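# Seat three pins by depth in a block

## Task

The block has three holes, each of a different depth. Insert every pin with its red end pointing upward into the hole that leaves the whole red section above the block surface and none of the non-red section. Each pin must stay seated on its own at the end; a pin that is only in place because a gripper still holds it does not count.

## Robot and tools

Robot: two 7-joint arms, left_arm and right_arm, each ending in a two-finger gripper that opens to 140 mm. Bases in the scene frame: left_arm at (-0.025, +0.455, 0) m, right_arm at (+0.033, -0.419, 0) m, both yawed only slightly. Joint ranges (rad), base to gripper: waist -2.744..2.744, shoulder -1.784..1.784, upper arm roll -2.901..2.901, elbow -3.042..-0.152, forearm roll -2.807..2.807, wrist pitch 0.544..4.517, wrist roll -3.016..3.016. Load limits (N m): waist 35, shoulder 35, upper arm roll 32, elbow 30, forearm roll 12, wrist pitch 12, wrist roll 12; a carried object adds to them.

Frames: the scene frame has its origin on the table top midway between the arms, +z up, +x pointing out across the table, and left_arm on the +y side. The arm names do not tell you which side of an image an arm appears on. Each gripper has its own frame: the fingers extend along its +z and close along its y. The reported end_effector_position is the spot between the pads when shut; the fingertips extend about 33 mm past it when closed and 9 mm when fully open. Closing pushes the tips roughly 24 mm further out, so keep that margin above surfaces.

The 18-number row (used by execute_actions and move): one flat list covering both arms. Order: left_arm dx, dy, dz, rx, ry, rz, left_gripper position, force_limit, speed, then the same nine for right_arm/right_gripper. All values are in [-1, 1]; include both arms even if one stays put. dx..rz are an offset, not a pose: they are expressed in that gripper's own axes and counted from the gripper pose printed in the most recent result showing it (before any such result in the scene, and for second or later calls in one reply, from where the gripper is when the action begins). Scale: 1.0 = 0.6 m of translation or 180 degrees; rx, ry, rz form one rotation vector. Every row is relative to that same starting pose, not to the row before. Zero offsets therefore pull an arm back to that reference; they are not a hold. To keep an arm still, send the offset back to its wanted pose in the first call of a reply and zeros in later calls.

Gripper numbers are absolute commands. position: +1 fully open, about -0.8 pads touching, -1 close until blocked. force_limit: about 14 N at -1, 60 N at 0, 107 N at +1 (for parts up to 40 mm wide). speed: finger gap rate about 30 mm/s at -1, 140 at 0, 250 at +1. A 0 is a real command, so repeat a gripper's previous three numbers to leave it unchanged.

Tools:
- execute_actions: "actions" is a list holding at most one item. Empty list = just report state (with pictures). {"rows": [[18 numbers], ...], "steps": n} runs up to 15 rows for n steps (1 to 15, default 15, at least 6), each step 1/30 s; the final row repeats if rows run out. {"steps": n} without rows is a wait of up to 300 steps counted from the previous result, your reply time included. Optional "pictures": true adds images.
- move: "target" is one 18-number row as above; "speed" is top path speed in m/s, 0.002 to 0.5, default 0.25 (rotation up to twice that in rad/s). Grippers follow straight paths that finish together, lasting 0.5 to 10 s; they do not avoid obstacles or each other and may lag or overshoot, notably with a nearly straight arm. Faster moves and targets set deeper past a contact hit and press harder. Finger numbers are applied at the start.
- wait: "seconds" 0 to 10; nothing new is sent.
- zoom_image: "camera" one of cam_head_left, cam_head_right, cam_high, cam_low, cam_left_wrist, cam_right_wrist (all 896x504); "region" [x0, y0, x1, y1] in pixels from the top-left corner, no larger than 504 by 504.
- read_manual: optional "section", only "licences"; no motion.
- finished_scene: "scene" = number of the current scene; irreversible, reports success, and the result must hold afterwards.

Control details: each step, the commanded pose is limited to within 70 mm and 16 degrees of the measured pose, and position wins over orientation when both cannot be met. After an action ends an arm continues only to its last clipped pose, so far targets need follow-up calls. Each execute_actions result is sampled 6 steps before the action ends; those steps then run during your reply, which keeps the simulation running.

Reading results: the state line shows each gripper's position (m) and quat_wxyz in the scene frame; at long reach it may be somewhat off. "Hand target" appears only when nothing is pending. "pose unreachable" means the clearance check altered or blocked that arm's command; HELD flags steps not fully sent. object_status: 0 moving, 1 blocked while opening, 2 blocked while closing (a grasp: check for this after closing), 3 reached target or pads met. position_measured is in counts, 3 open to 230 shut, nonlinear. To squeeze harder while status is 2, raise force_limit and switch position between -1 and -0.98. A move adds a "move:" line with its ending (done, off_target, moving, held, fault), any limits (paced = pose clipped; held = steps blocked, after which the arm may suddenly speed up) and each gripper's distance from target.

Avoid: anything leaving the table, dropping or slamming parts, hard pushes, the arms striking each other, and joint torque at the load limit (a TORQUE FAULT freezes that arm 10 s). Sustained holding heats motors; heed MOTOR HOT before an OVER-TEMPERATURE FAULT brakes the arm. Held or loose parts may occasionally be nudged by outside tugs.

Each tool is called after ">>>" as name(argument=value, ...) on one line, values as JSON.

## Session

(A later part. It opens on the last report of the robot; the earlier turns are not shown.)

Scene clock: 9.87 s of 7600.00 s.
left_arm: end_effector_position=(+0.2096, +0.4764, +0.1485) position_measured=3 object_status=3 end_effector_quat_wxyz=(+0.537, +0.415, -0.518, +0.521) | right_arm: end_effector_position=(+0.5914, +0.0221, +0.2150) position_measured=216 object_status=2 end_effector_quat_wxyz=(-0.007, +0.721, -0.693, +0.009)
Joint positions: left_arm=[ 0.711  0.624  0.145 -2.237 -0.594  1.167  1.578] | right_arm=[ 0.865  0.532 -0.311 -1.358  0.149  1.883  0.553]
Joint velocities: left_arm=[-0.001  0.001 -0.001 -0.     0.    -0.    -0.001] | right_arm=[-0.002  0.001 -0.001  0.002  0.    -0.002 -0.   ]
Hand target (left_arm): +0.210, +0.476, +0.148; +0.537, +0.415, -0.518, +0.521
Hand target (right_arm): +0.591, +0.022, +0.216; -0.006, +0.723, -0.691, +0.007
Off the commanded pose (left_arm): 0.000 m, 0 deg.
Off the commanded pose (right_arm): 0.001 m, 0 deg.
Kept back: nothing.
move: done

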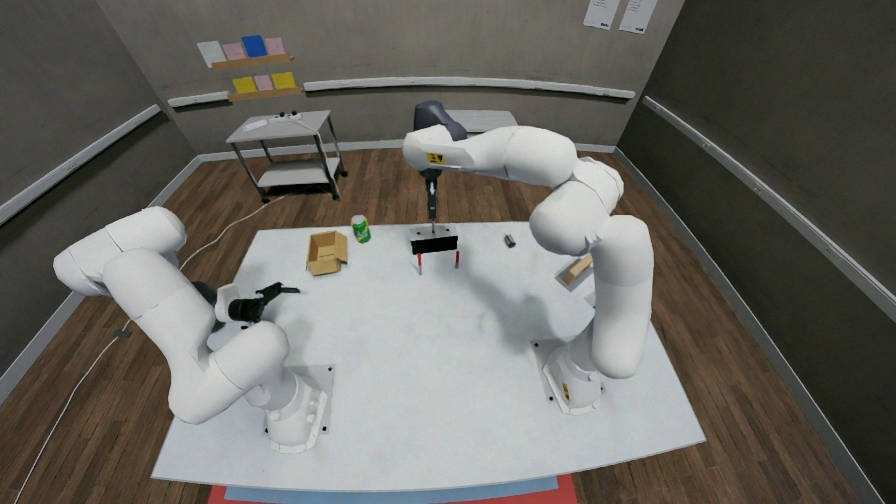

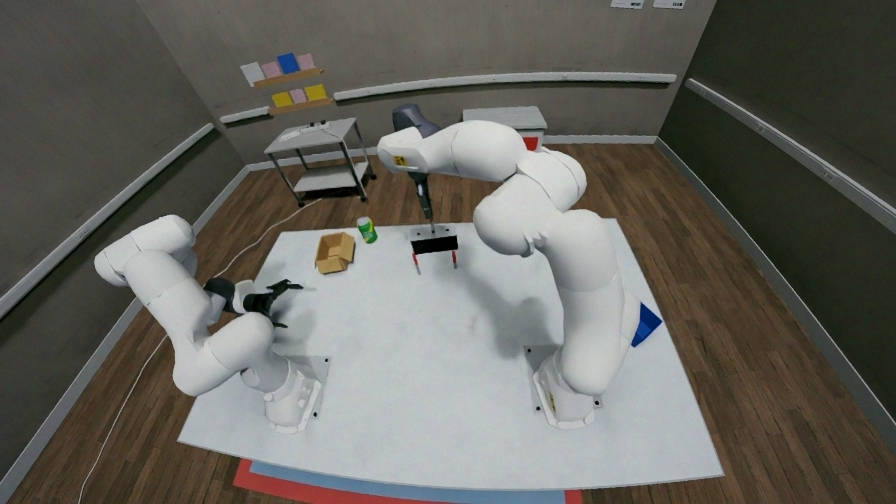

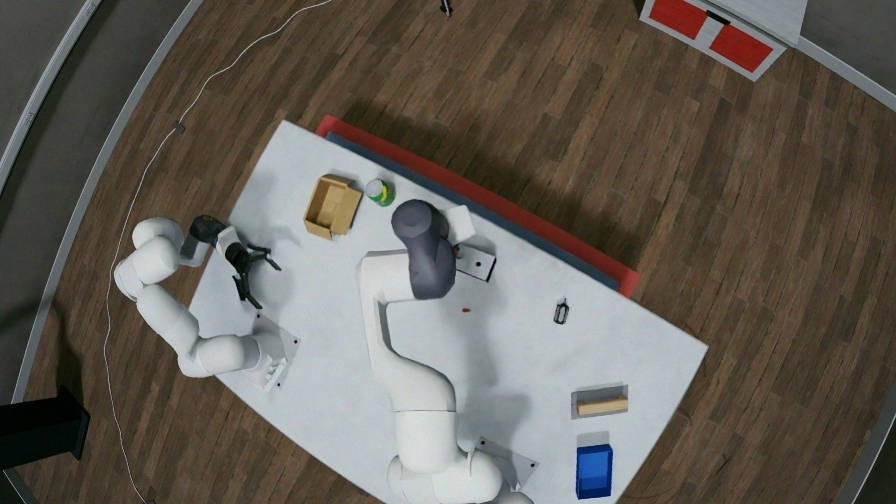

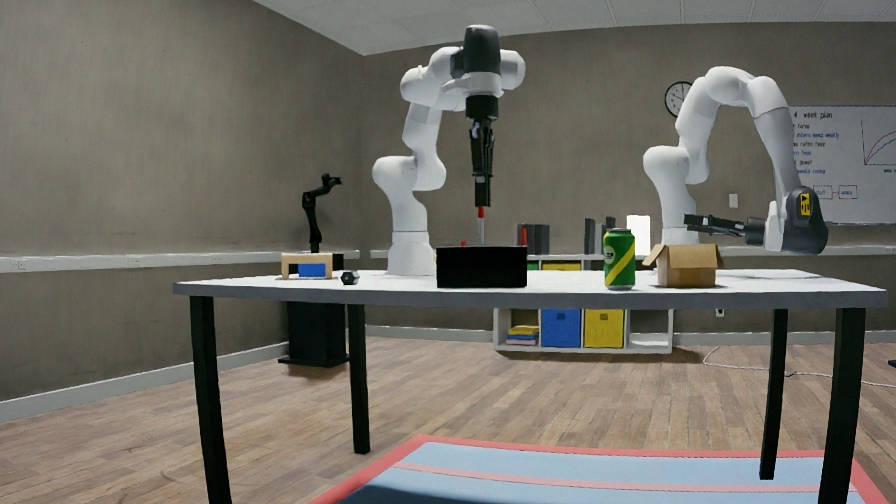

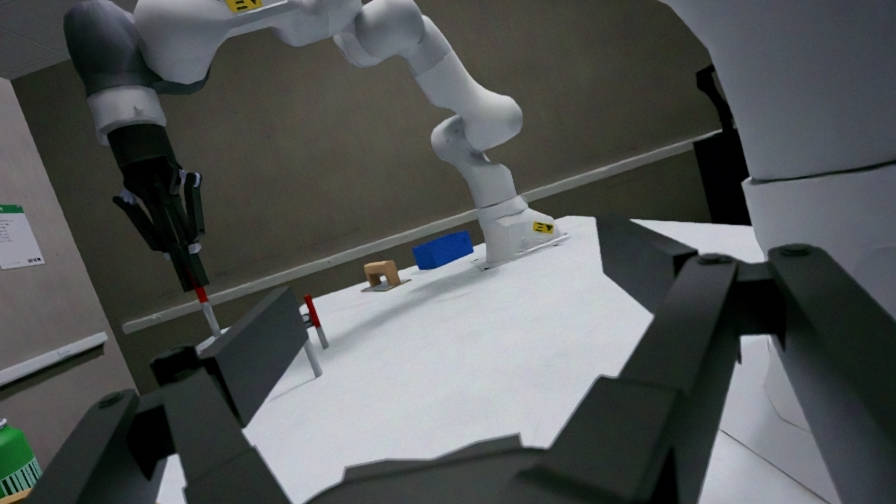

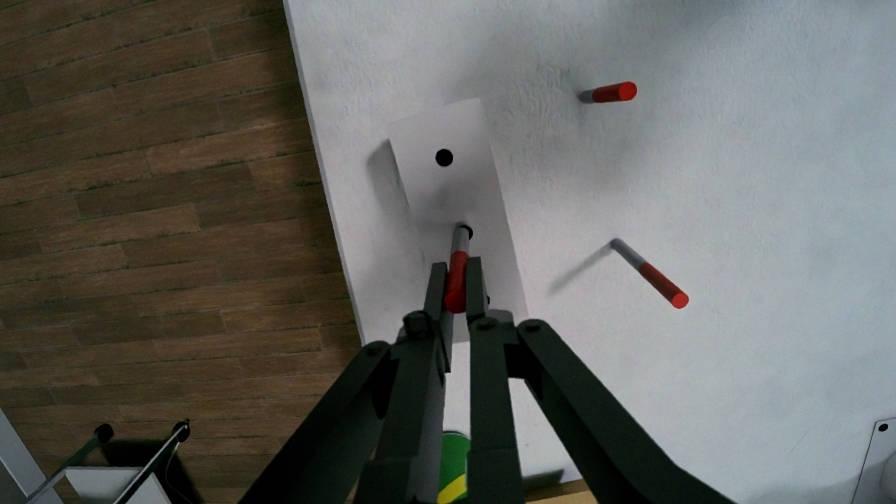

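>>> move(target=[0,0,0,0,0,0,1,0,0,-0.004,0.004,0.004,0,0,0,-1,0,0], speed=0.015)

>>> zoom_image(camera="cam_right_wrist", region=[410,200,510,260])

Scene clock: 10.93 s of 7600.00 s.
left_arm: end_effector_position=(+0.2096, +0.4764, +0.1485) position_measured=3 object_status=3 end_effector_quat_wxyz=(+0.537, +0.415, -0.518, +0.521) | right_arm: end_effector_position=(+0.5885, +0.0225, +0.2120) position_measured=216 object_status=2 end_effector_quat_wxyz=(-0.004, +0.722, -0.692, +0.008)
Joint positions: left_arm=[ 0.711  0.624  0.145 -2.237 -0.594  1.167  1.578] | right_arm=[ 0.869  0.532 -0.311 -1.365  0.149  1.884  0.553]
Joint velocities: left_arm=[-0.     0.    -0.001 -0.    -0.001 -0.001 -0.   ] | right_arm=[ 0.003 -0.001 -0.001 -0.001  0.     0.002  0.001]
Hand target (left_arm): +0.210, +0.476, +0.148; +0.537, +0.415, -0.518, +0.521
Hand target (right_arm): +0.589, +0.024, +0.213; -0.007, +0.721, -0.693, +0.009
Off the commanded pose (left_arm): 0.000 m, 0 deg.
Off the commanded pose (right_arm): 0.002 m, 0 deg.
Kept back: nothing.
move: done

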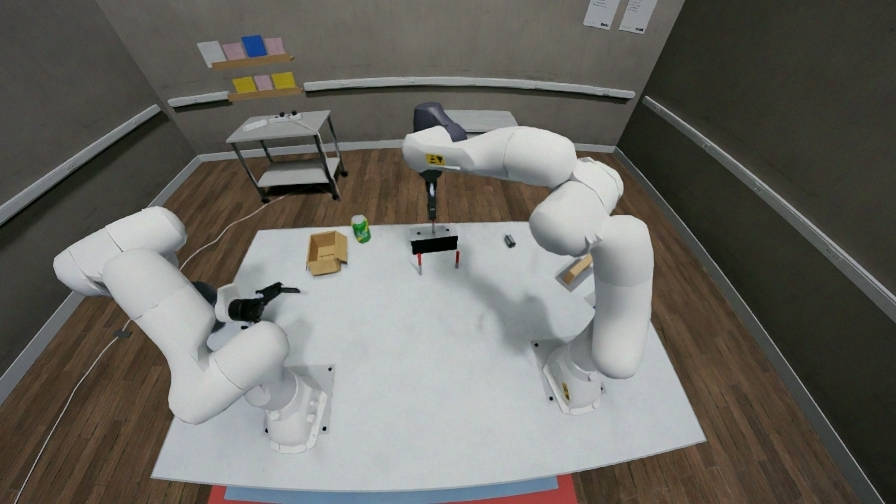

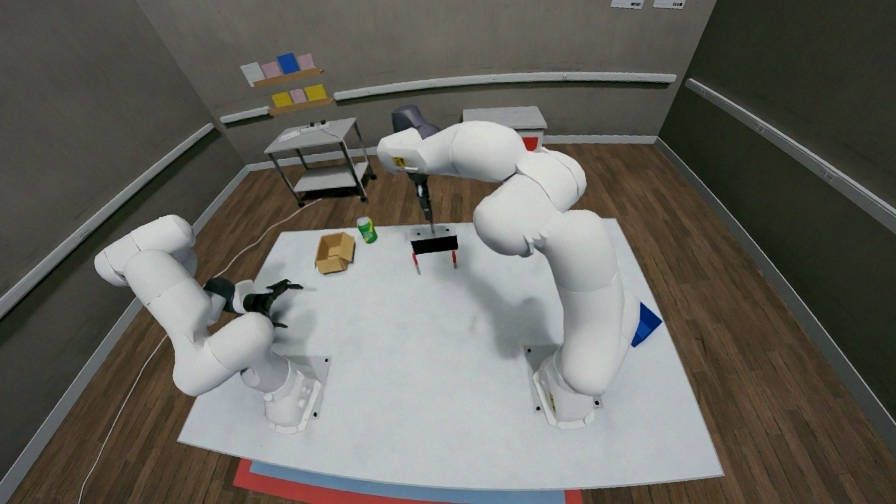

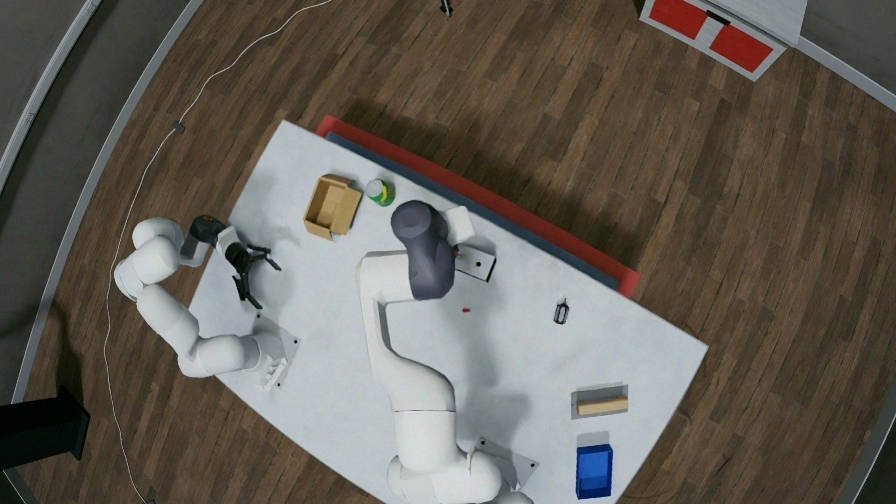

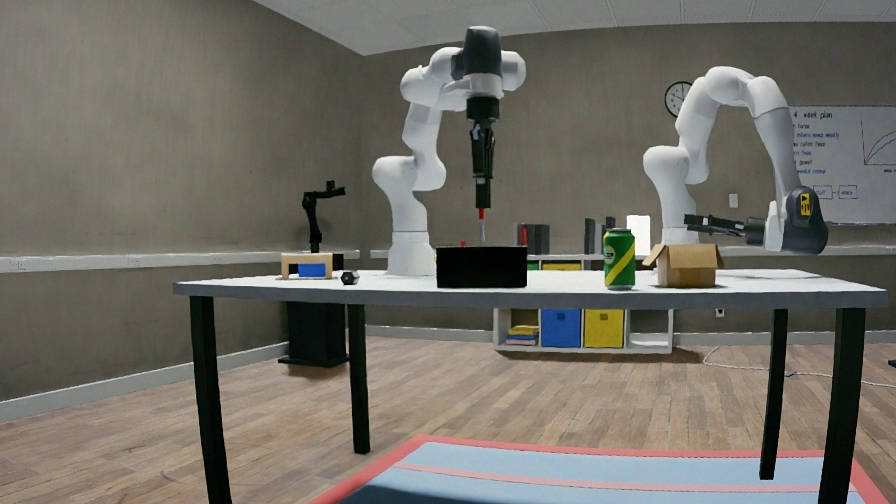

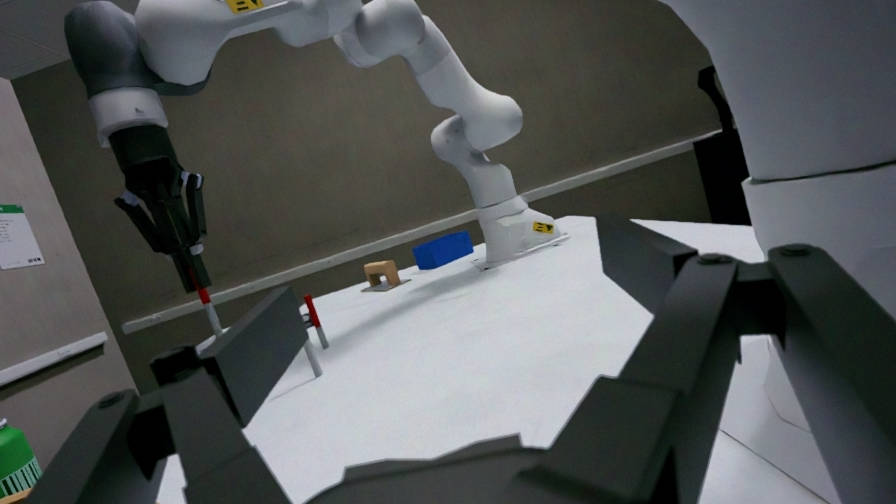

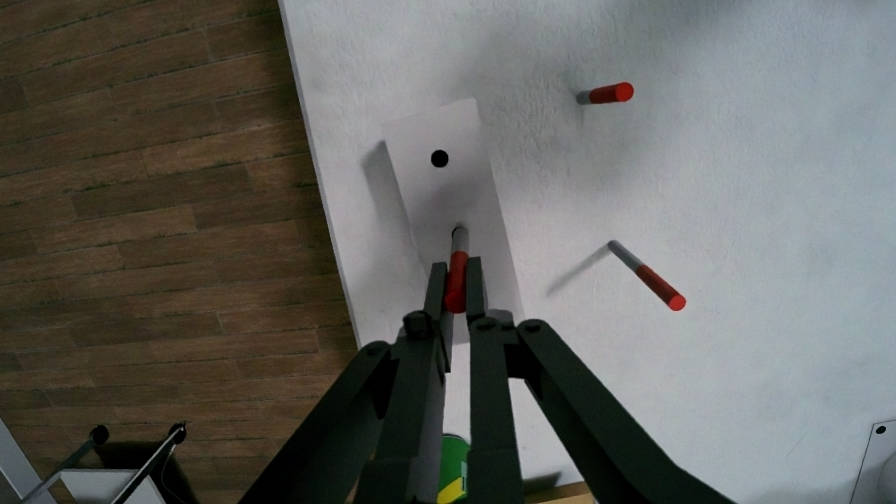

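Region (410, 200, 510, 260) of cam_right_wrist's 896x504 image, scaled by 5.040, with more detail than that image has; it fills the top 302 rows of this view, and the rest is white.

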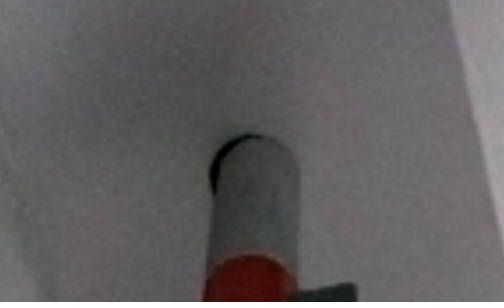

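Add wrist-lag compensation.

>>> move(target=[0,0,0,0,0,0,1,0,0,-0.002,-0.003,0.012,0.002,-0.002,0,-1,0,0], speed=0.015)

>>> zoom_image(camera="cam_right_wrist", region=[410,200,510,260])

Scene clock: 12.10 s of 7600.00 s.
left_arm: end_effector_position=(+0.2096, +0.4764, +0.1485) position_measured=3 object_status=3 end_effector_quat_wxyz=(+0.537, +0.415, -0.518, +0.521) | right_arm: end_effector_position=(+0.5894, +0.0231, +0.2055) position_measured=216 object_status=2 end_effector_quat_wxyz=(-0.007, +0.722, -0.692, +0.008)
Joint positions: left_arm=[ 0.711  0.624  0.145 -2.237 -0.594  1.167  1.578] | right_arm=[ 0.869  0.532 -0.309 -1.382  0.149  1.907  0.553]
Joint velocities: left_arm=[-0.    -0.001  0.001  0.001  0.    -0.     0.001] | right_arm=[-0.     0.002 -0.    -0.001  0.     0.001 -0.001]
Hand target (left_arm): +0.210, +0.476, +0.148; +0.537, +0.415, -0.518, +0.521
Hand target (right_arm): +0.590, +0.024, +0.205; -0.009, +0.722, -0.692, +0.008
Off the commanded pose (left_arm): 0.000 m, 0 deg.
Off the commanded pose (right_arm): 0.001 m, 0 deg.
Kept back: nothing.
move: done

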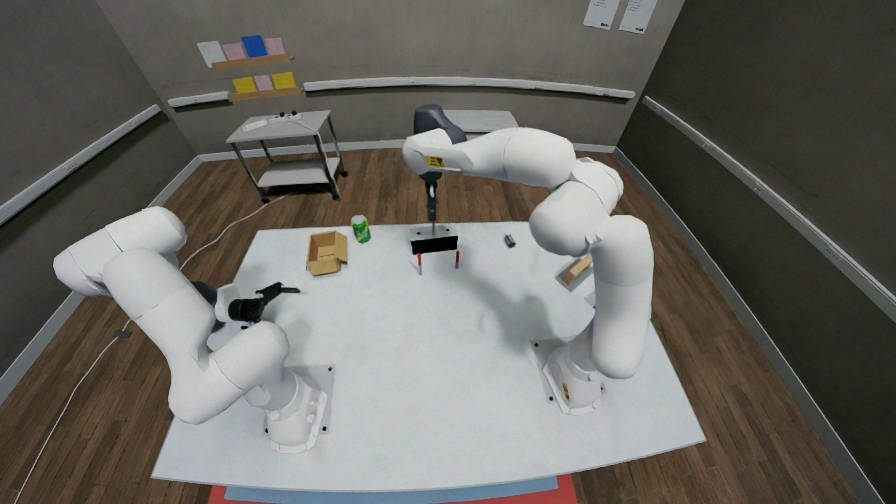

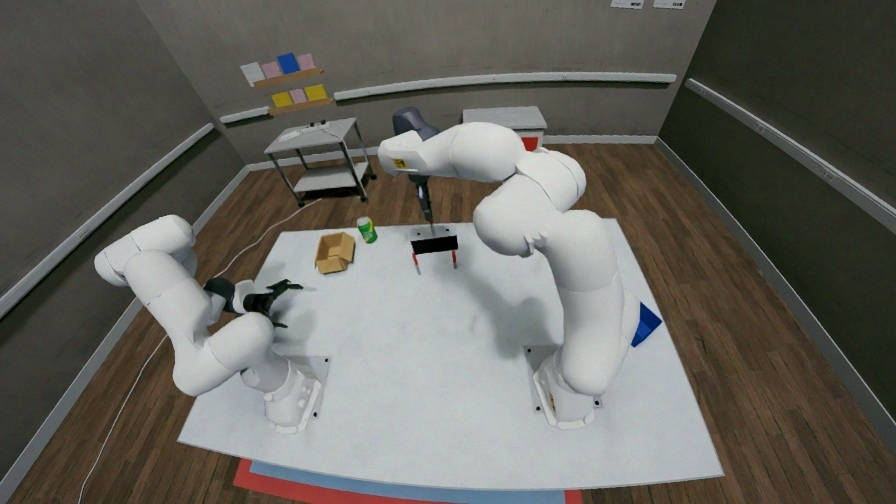

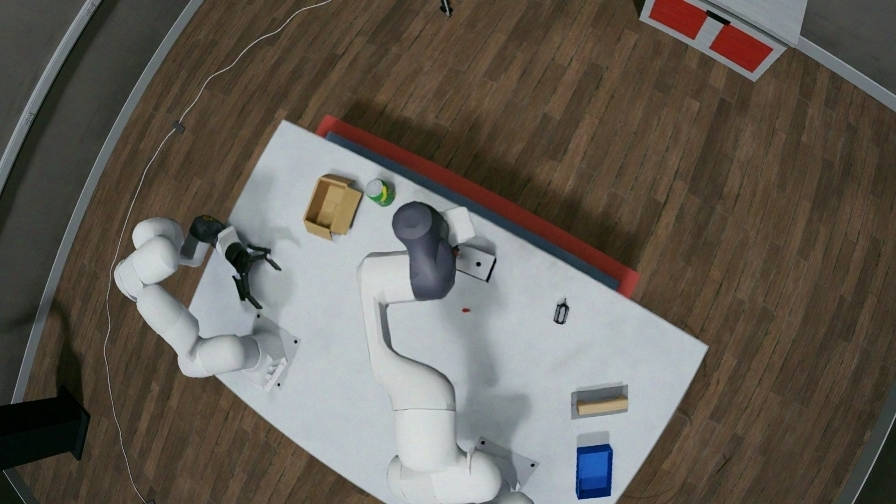

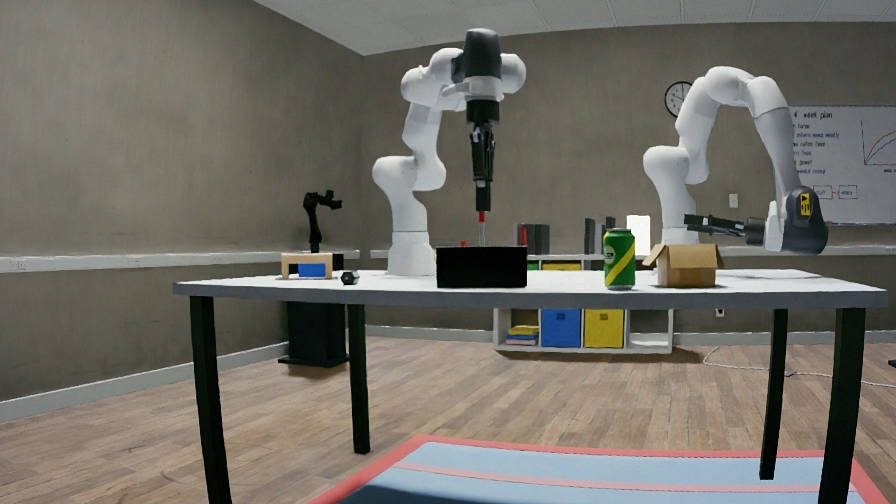

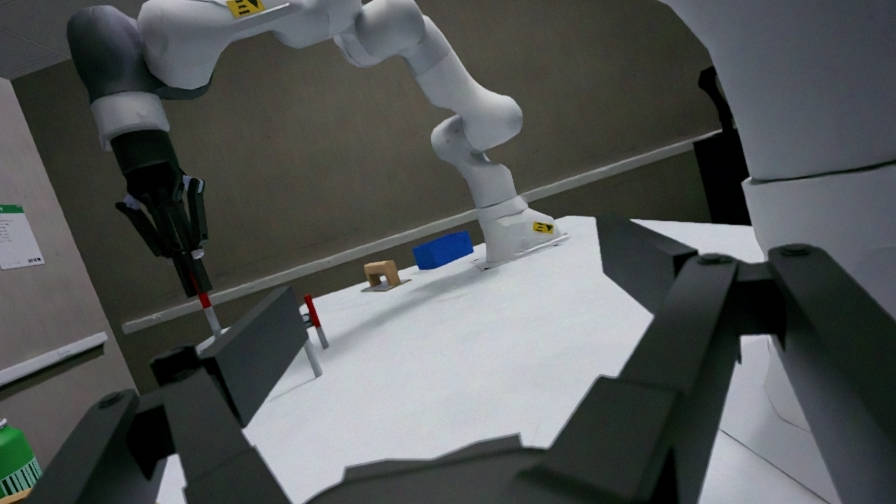

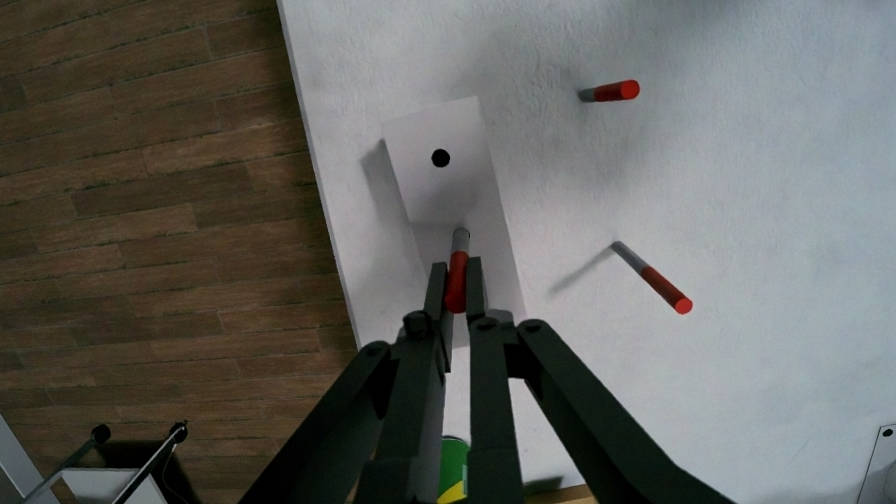

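Region (410, 200, 510, 260) of cam_right_wrist's 896x504 image, scaled by 5.040, with more detail than that image has; it fills the top 302 rows of this view, and the rest is white.

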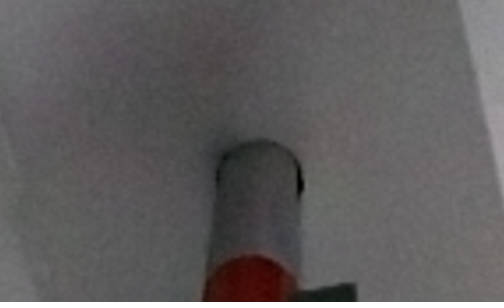

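>>> move(target=[0,0,0,0,0,0,1,0,0,0,0,0.071,0,0,0,-1,0,0], speed=0.05)

Scene clock: 13.53 s of 7600.00 s.
left_arm: end_effector_position=(+0.2096, +0.4764, +0.1485) position_measured=3 object_status=3 end_effector_quat_wxyz=(+0.537, +0.415, -0.518, +0.521) | right_arm: end_effector_position=(+0.5895, +0.0237, +0.1645) position_measured=216 object_status=2 end_effector_quat_wxyz=(-0.007, +0.721, -0.693, +0.010)
Joint positions: left_arm=[ 0.711  0.624  0.145 -2.237 -0.594  1.167  1.578] | right_arm=[ 0.869  0.559 -0.3   -1.446  0.155  1.997  0.553]
Joint velocities: left_arm=[-0.001 -0.001  0.    -0.    -0.001  0.     0.001] | right_arm=[ 0.     0.001 -0.    -0.004 -0.     0.005 -0.   ]
Hand target (left_arm): +0.210, +0.476, +0.148; +0.537, +0.415, -0.518, +0.521
Hand target (right_arm): +0.590, +0.023, +0.163; -0.007, +0.722, -0.692, +0.008
Off the commanded pose (left_arm): 0.000 m, 0 deg.
Off the commanded pose (right_arm): 0.002 m, 0 deg.
Kept back: nothing.
move: done

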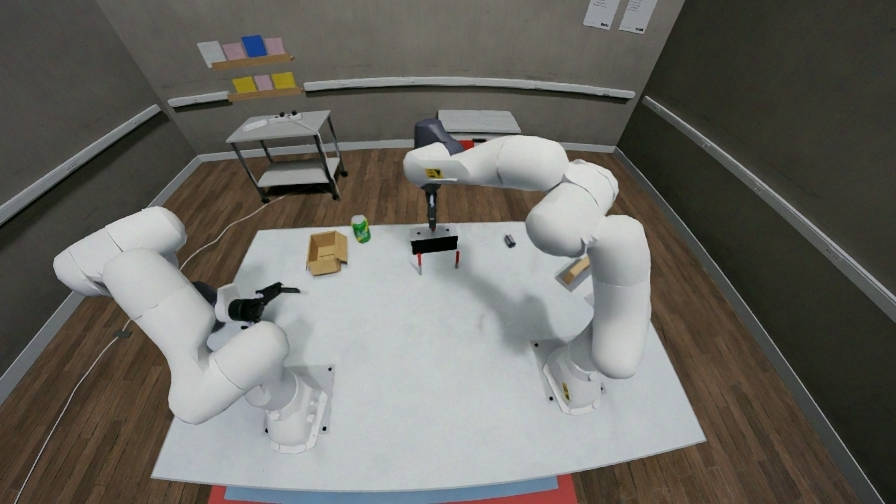

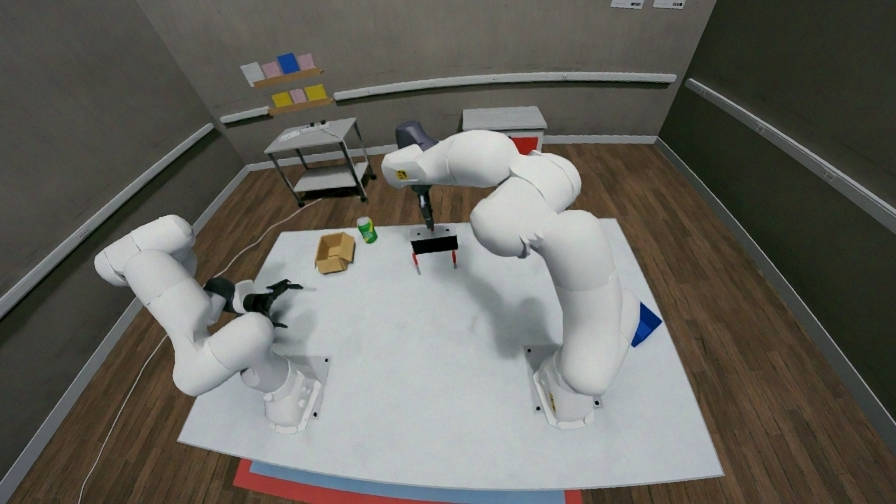

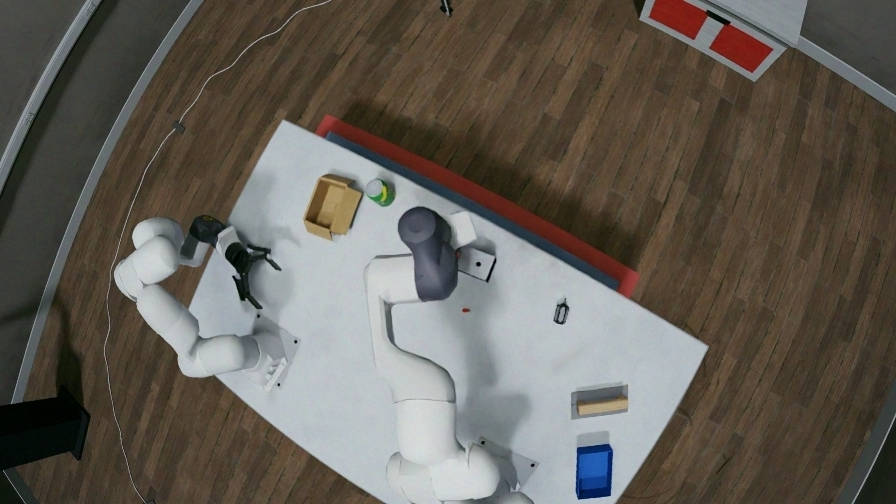

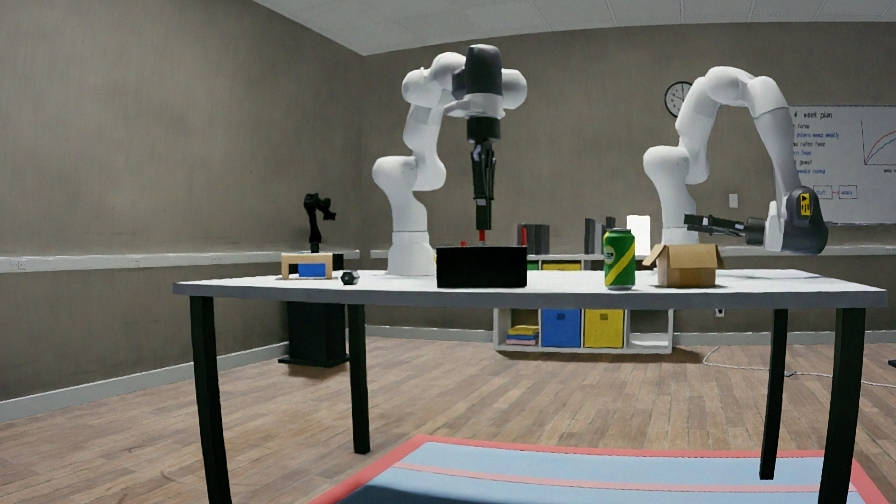

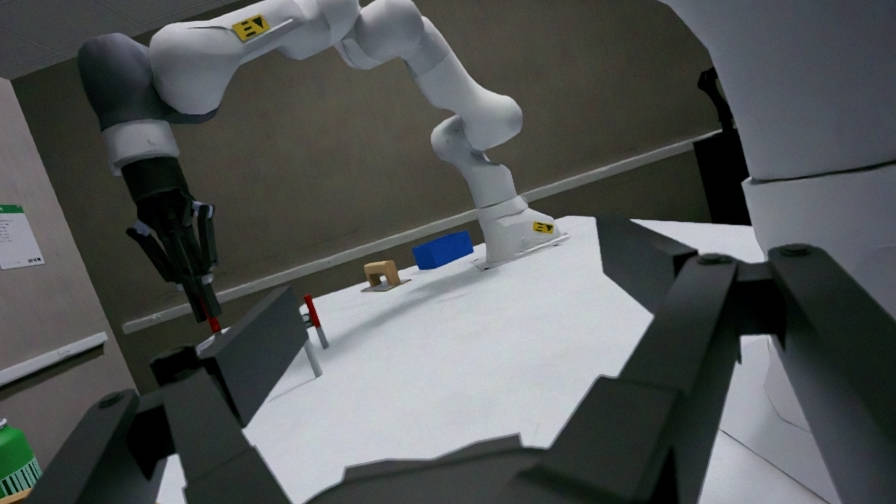

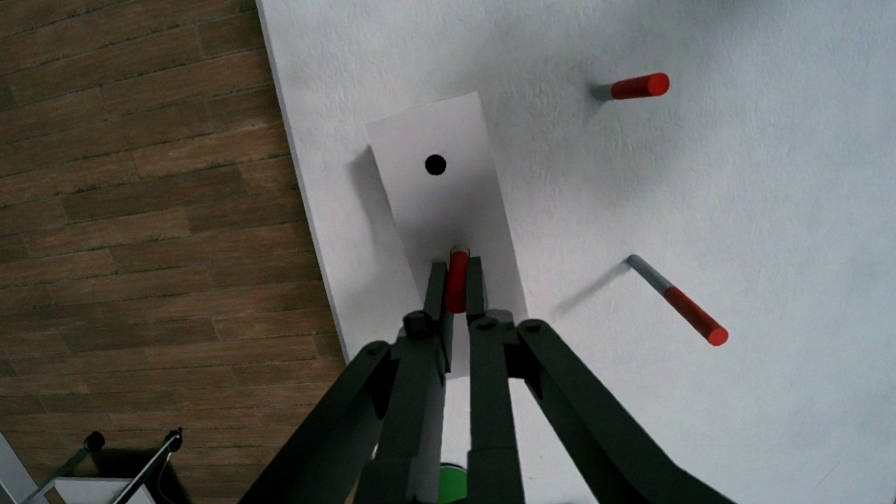

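>>> move(target=[0,0,0,0,0,0,1,0,0,0,0,0.029,0,0,0,-1,0,0], speed=0.03)

Scene clock: 14.57 s of 7600.00 s.
left_arm: end_effector_position=(+0.2096, +0.4764, +0.1485) position_measured=3 object_status=3 end_effector_quat_wxyz=(+0.537, +0.415, -0.518, +0.521) | right_arm: end_effector_position=(+0.5896, +0.0241, +0.1529) position_measured=216 object_status=2 end_effector_quat_wxyz=(-0.008, +0.721, -0.693, +0.010)
Joint positions: left_arm=[ 0.711  0.624  0.145 -2.237 -0.594  1.167  1.578] | right_arm=[ 0.869  0.567 -0.297 -1.463  0.156  2.024  0.553]
Joint velocities: left_arm=[-0.     0.001 -0.     0.001 -0.     0.    -0.001] | right_arm=[ 0.001 -0.001  0.    -0.002  0.001  0.002  0.   ]
Hand target (left_arm): +0.210, +0.476, +0.148; +0.537, +0.415, -0.518, +0.521
Hand target (right_arm): +0.590, +0.024, +0.147; -0.007, +0.721, -0.693, +0.009
Off the commanded pose (left_arm): 0.000 m, 0 deg.
Off the commanded pose (right_arm): 0.006 m, 0 deg.
Kept back: nothing.
move: off_target (right_arm)

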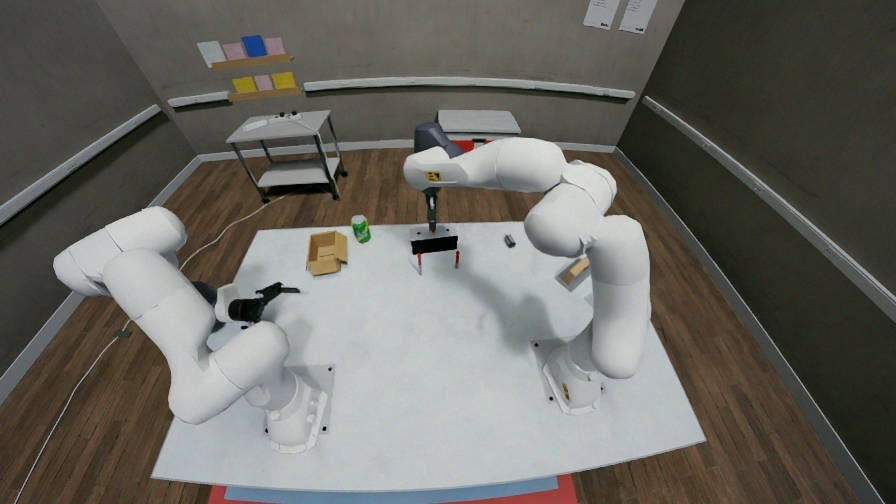

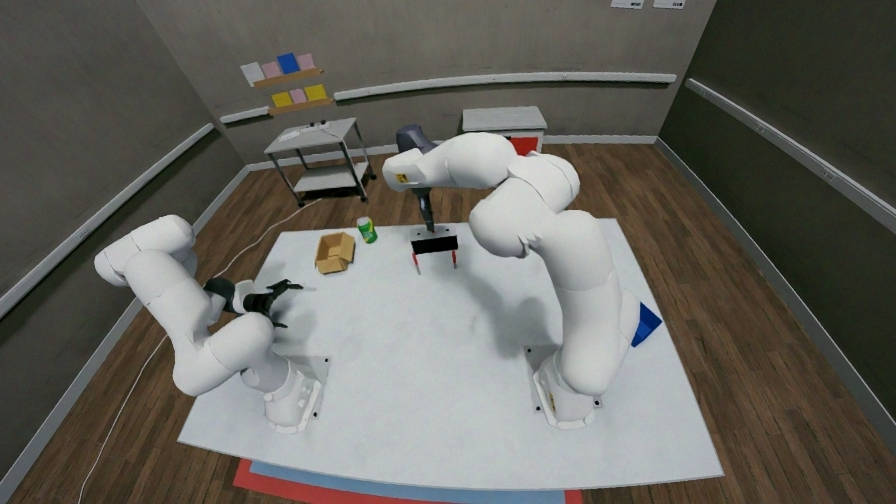

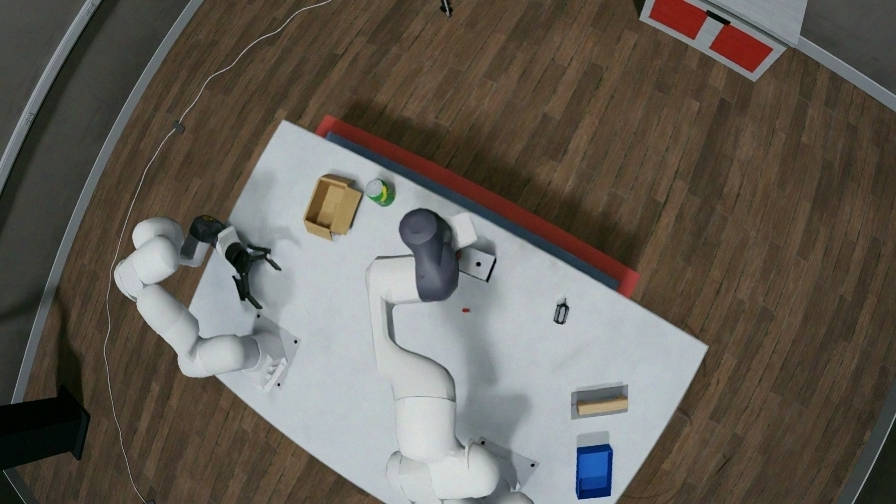

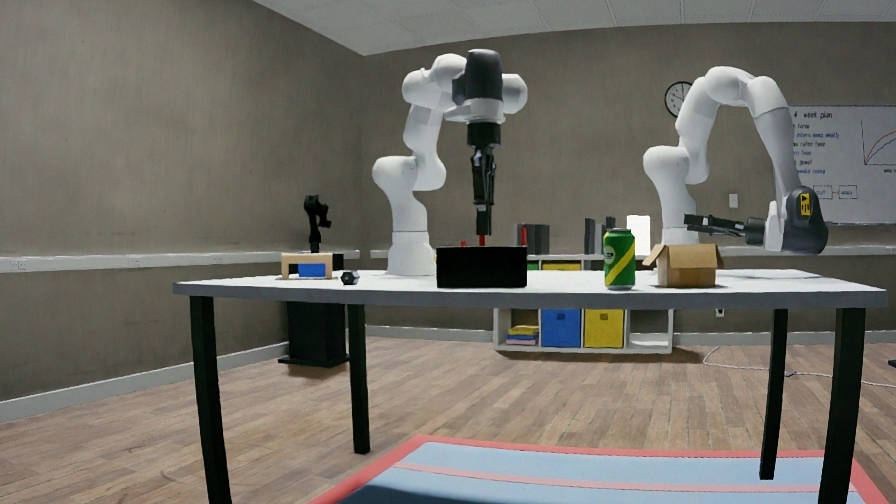

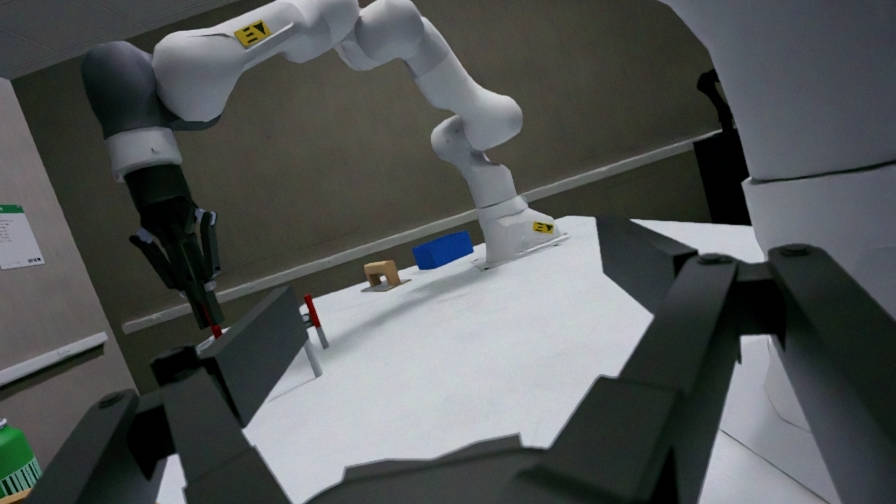

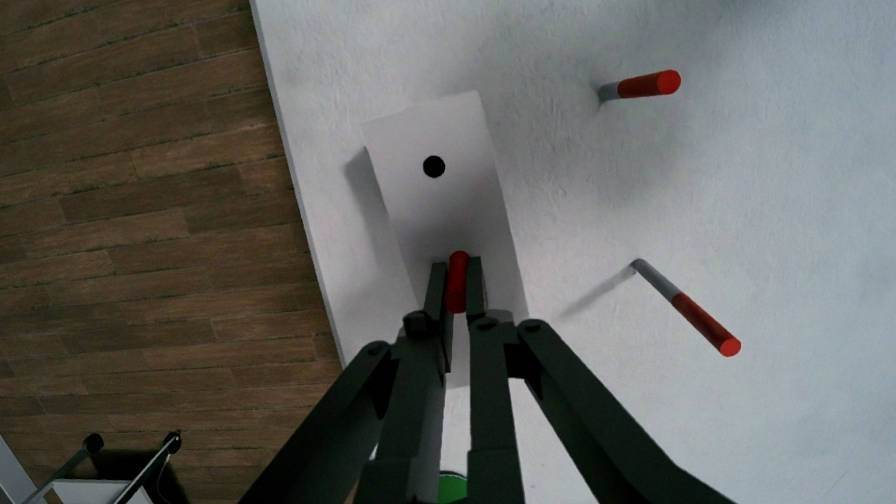

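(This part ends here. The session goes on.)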